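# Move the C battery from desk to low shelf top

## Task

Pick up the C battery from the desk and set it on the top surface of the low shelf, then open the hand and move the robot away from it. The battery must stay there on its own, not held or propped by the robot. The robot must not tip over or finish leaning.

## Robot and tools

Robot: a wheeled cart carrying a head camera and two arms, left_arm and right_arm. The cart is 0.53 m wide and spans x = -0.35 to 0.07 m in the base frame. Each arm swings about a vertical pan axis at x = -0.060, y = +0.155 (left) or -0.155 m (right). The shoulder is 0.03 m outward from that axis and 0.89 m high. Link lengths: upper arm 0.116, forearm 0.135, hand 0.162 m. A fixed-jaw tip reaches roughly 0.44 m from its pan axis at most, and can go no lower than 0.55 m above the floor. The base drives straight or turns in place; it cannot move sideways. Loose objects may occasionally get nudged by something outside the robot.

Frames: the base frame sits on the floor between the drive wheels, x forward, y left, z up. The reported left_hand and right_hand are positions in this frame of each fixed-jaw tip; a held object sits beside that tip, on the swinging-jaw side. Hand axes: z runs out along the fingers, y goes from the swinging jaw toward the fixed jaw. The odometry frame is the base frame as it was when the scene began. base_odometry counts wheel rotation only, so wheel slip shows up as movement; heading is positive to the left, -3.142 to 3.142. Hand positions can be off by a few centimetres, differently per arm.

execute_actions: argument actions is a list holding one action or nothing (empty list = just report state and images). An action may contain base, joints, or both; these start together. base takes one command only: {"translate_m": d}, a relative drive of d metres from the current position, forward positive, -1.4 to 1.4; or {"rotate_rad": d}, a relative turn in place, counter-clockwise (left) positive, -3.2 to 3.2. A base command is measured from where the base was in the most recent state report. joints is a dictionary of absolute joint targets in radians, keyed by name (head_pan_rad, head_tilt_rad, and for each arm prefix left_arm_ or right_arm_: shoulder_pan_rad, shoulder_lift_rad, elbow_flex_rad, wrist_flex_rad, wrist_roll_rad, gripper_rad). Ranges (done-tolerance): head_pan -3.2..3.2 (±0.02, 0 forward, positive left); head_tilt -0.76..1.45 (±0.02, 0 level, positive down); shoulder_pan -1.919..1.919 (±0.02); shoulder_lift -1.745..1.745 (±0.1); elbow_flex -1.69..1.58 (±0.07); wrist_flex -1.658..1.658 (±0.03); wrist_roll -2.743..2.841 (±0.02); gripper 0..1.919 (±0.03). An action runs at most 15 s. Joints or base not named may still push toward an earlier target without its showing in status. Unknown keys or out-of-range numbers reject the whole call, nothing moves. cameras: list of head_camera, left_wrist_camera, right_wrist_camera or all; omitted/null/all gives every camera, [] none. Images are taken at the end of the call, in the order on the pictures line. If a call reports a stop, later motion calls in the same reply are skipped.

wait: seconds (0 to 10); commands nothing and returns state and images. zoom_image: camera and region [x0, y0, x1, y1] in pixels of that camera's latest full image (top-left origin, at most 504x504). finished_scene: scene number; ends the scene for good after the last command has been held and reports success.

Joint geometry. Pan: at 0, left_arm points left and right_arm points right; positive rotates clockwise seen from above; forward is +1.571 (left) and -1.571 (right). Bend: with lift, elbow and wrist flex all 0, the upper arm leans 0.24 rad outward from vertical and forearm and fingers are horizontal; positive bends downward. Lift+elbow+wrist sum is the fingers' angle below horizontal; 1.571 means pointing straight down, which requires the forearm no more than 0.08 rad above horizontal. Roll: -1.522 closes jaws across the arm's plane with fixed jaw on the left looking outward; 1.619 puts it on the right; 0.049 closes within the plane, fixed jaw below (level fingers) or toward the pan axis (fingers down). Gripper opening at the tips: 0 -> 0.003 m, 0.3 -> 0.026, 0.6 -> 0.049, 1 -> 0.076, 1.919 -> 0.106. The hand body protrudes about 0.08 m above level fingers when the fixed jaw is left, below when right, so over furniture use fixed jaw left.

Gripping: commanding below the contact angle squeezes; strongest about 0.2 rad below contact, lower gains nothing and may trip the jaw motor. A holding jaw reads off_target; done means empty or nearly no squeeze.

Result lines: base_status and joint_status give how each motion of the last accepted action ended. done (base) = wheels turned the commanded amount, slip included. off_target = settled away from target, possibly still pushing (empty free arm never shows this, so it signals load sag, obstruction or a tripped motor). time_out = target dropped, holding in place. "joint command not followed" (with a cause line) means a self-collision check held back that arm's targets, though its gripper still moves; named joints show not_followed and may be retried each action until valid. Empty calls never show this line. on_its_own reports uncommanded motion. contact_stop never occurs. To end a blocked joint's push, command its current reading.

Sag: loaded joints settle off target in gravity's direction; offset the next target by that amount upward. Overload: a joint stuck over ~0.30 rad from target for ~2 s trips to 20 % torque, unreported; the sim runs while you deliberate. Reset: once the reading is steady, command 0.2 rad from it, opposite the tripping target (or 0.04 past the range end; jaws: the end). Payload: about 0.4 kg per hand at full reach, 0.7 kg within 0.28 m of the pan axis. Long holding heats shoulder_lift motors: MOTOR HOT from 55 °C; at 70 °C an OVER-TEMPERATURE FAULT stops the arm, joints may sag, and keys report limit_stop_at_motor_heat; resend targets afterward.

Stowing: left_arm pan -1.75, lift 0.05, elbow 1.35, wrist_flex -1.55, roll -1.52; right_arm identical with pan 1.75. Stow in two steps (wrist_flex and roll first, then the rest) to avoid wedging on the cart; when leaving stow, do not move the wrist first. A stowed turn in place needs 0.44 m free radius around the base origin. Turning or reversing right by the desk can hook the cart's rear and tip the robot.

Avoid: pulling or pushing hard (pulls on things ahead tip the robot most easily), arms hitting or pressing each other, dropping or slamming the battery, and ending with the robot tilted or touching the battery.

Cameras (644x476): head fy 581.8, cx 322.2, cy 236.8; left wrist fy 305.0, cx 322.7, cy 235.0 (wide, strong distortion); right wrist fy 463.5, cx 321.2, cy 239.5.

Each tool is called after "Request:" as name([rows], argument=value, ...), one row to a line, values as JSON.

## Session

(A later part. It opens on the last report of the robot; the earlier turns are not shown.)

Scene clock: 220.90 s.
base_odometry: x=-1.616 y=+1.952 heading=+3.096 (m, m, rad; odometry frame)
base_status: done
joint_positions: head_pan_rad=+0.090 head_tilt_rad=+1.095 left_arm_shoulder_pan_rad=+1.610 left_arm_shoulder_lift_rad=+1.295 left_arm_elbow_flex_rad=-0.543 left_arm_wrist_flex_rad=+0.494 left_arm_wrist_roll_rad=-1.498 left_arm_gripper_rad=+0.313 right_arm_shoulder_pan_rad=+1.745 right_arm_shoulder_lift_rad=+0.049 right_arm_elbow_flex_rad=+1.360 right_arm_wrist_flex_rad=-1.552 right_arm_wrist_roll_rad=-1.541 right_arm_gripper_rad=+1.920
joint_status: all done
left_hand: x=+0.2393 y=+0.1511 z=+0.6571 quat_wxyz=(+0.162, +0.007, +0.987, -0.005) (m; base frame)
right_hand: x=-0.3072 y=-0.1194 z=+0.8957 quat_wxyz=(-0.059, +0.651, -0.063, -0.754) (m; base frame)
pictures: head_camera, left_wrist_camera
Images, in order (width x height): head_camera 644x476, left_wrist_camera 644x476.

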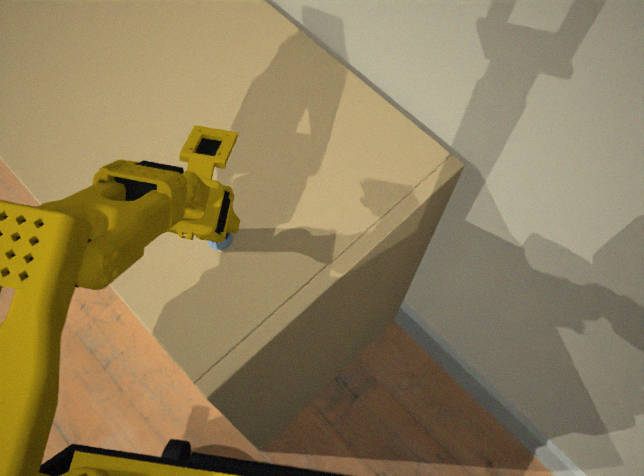

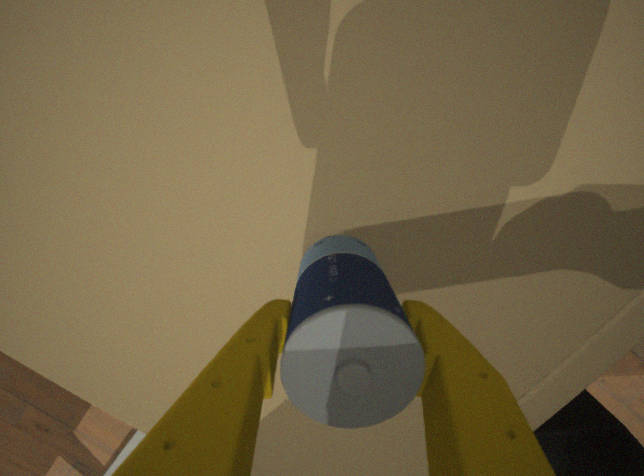

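Request:
execute_actions([
  {"joints":{"left_arm_shoulder_lift_rad":1.305,"left_arm_wrist_flex_rad":0.445}},
], cameras=["head_camera","left_wrist_camera"])

Scene clock: 232.30 s.
base_odometry: x=-1.616 y=+1.952 heading=+3.096 (m, m, rad; odometry frame)
base_status: not commanded
joint_positions: head_pan_rad=+0.090 head_tilt_rad=+1.095 left_arm_shoulder_pan_rad=+1.610 left_arm_shoulder_lift_rad=+1.323 left_arm_elbow_flex_rad=-0.548 left_arm_wrist_flex_rad=+0.461 left_arm_wrist_roll_rad=-1.498 left_arm_gripper_rad=+0.313 right_arm_shoulder_pan_rad=+1.745 right_arm_shoulder_lift_rad=+0.049 right_arm_elbow_flex_rad=+1.360 right_arm_wrist_flex_rad=-1.552 right_arm_wrist_roll_rad=-1.541 right_arm_gripper_rad=+1.920
joint_status: all done
left_hand: x=+0.2390 y=+0.1511 z=+0.6521 quat_wxyz=(+0.167, +0.007, +0.986, -0.005) (m; base frame)
right_hand: x=-0.3072 y=-0.1194 z=+0.8957 quat_wxyz=(-0.059, +0.651, -0.063, -0.754) (m; base frame)
pictures: head_camera, left_wrist_camera
Images, in order (width x height): head_camera 644x476, left_wrist_camera 644x476.

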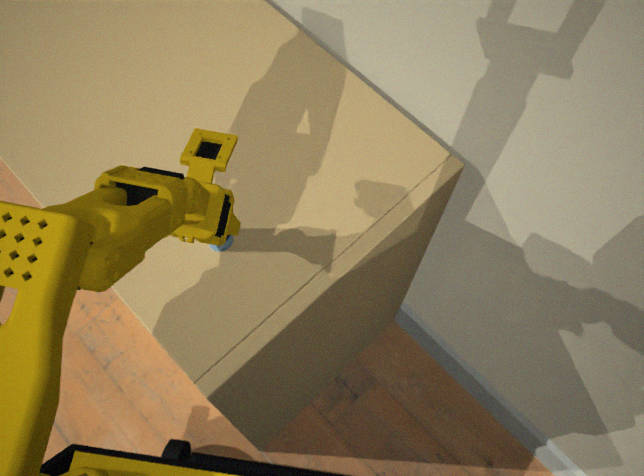

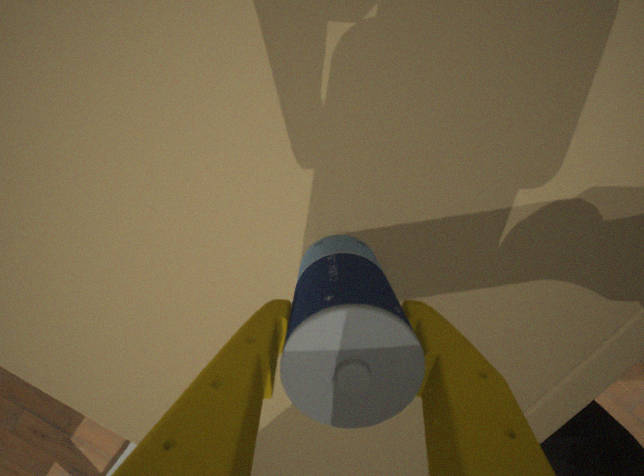

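Request:
execute_actions([
  {"joints":{"left_arm_gripper_rad":0.8}},
], cameras=["left_wrist_camera"])

Request:
execute_actions([
  {"joints":{"left_arm_shoulder_lift_rad":0.8,"left_arm_wrist_flex_rad":0.9}},
], cameras=["left_wrist_camera"])

Request:
execute_actions([
  {"base":{"translate_m":-0.4},"joints":{"head_tilt_rad":0.8,"left_arm_shoulder_lift_rad":0.1,"left_arm_elbow_flex_rad":0.2}},
], cameras=["head_camera"])

Scene clock: 237.77 s.
base_odometry: x=-1.616 y=+1.952 heading=+3.096 (m, m, rad; odometry frame)
base_status: not commanded
joint_positions: head_pan_rad=+0.090 head_tilt_rad=+1.095 left_arm_shoulder_pan_rad=+1.610 left_arm_shoulder_lift_rad=+1.323 left_arm_elbow_flex_rad=-0.550 left_arm_wrist_flex_rad=+0.458 left_arm_wrist_roll_rad=-1.498 left_arm_gripper_rad=+0.788 right_arm_shoulder_pan_rad=+1.745 right_arm_shoulder_lift_rad=+0.049 right_arm_elbow_flex_rad=+1.360 right_arm_wrist_flex_rad=-1.552 right_arm_wrist_roll_rad=-1.541 right_arm_gripper_rad=+1.920
joint_status: all done
left_hand: x=+0.2398 y=+0.1511 z=+0.6525 quat_wxyz=(+0.169, +0.007, +0.986, -0.005) (m; base frame)
right_hand: x=-0.3072 y=-0.1194 z=+0.8957 quat_wxyz=(-0.059, +0.651, -0.063, -0.754) (m; base frame)
pictures: left_wrist_camera
Images, in order (width x height): left_wrist_camera 644x476.

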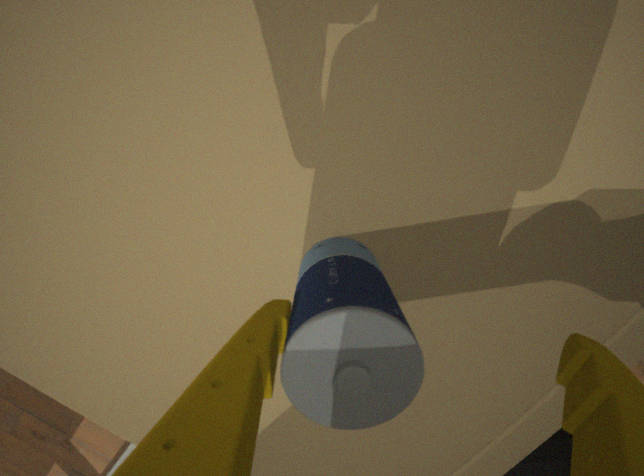

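Scene clock: 238.87 s.
base_odometry: x=-1.616 y=+1.952 heading=+3.096 (m, m, rad; odometry frame)
base_status: not commanded
joint_positions: head_pan_rad=+0.090 head_tilt_rad=+1.095 left_arm_shoulder_pan_rad=+1.610 left_arm_shoulder_lift_rad=+0.858 left_arm_elbow_flex_rad=-0.550 left_arm_wrist_flex_rad=+0.893 left_arm_wrist_roll_rad=-1.498 left_arm_gripper_rad=+0.789 right_arm_shoulder_pan_rad=+1.745 right_arm_shoulder_lift_rad=+0.049 right_arm_elbow_flex_rad=+1.360 right_arm_wrist_flex_rad=-1.552 right_arm_wrist_roll_rad=-1.541 right_arm_gripper_rad=+1.920
joint_status: all done
left_hand: x=+0.2616 y=+0.1503 z=+0.7606 quat_wxyz=(+0.183, +0.007, +0.983, -0.006) (m; base frame)
right_hand: x=-0.3072 y=-0.1194 z=+0.8957 quat_wxyz=(-0.059, +0.651, -0.063, -0.754) (m; base frame)
pictures: left_wrist_camera
Images, in order (width x height): left_wrist_camera 644x476.

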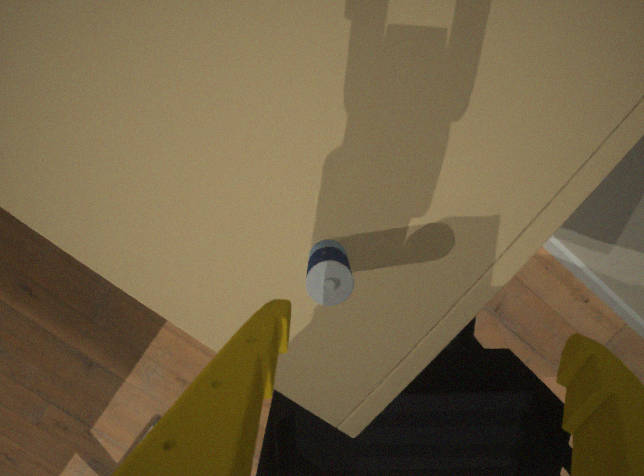

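Scene clock: 241.80 s.
base_odometry: x=-1.217 y=+1.934 heading=+3.097 (m, m, rad; odometry frame)
base_status: done
joint_positions: head_pan_rad=+0.090 head_tilt_rad=+0.815 left_arm_shoulder_pan_rad=+1.610 left_arm_shoulder_lift_rad=+0.141 left_arm_elbow_flex_rad=+0.201 left_arm_wrist_flex_rad=+0.893 left_arm_wrist_roll_rad=-1.498 left_arm_gripper_rad=+0.789 right_arm_shoulder_pan_rad=+1.745 right_arm_shoulder_lift_rad=+0.049 right_arm_elbow_flex_rad=+1.360 right_arm_wrist_flex_rad=-1.552 right_arm_wrist_roll_rad=-1.541 right_arm_gripper_rad=+1.920
joint_status: all done
left_hand: x=+0.1954 y=+0.1528 z=+0.8094 quat_wxyz=(+0.167, +0.007, +0.986, -0.005) (m; base frame)
right_hand: x=-0.3072 y=-0.1194 z=+0.8957 quat_wxyz=(-0.059, +0.651, -0.063, -0.754) (m; base frame)
pictures: head_camera
Images, in order (width x height): head_camera 644x476.

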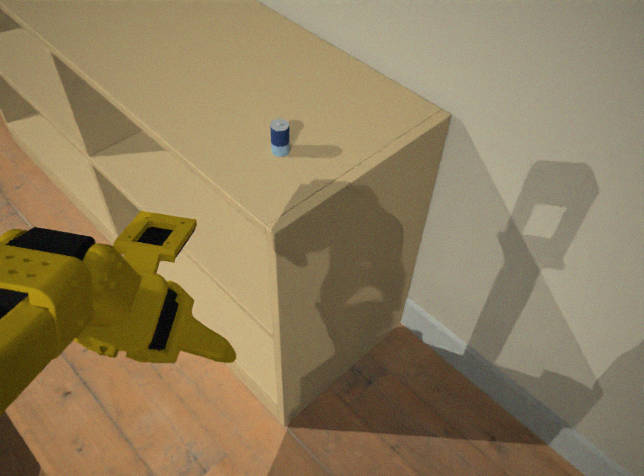

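Request:
finished_scene(scene=1)

The scene is finished: the task was done.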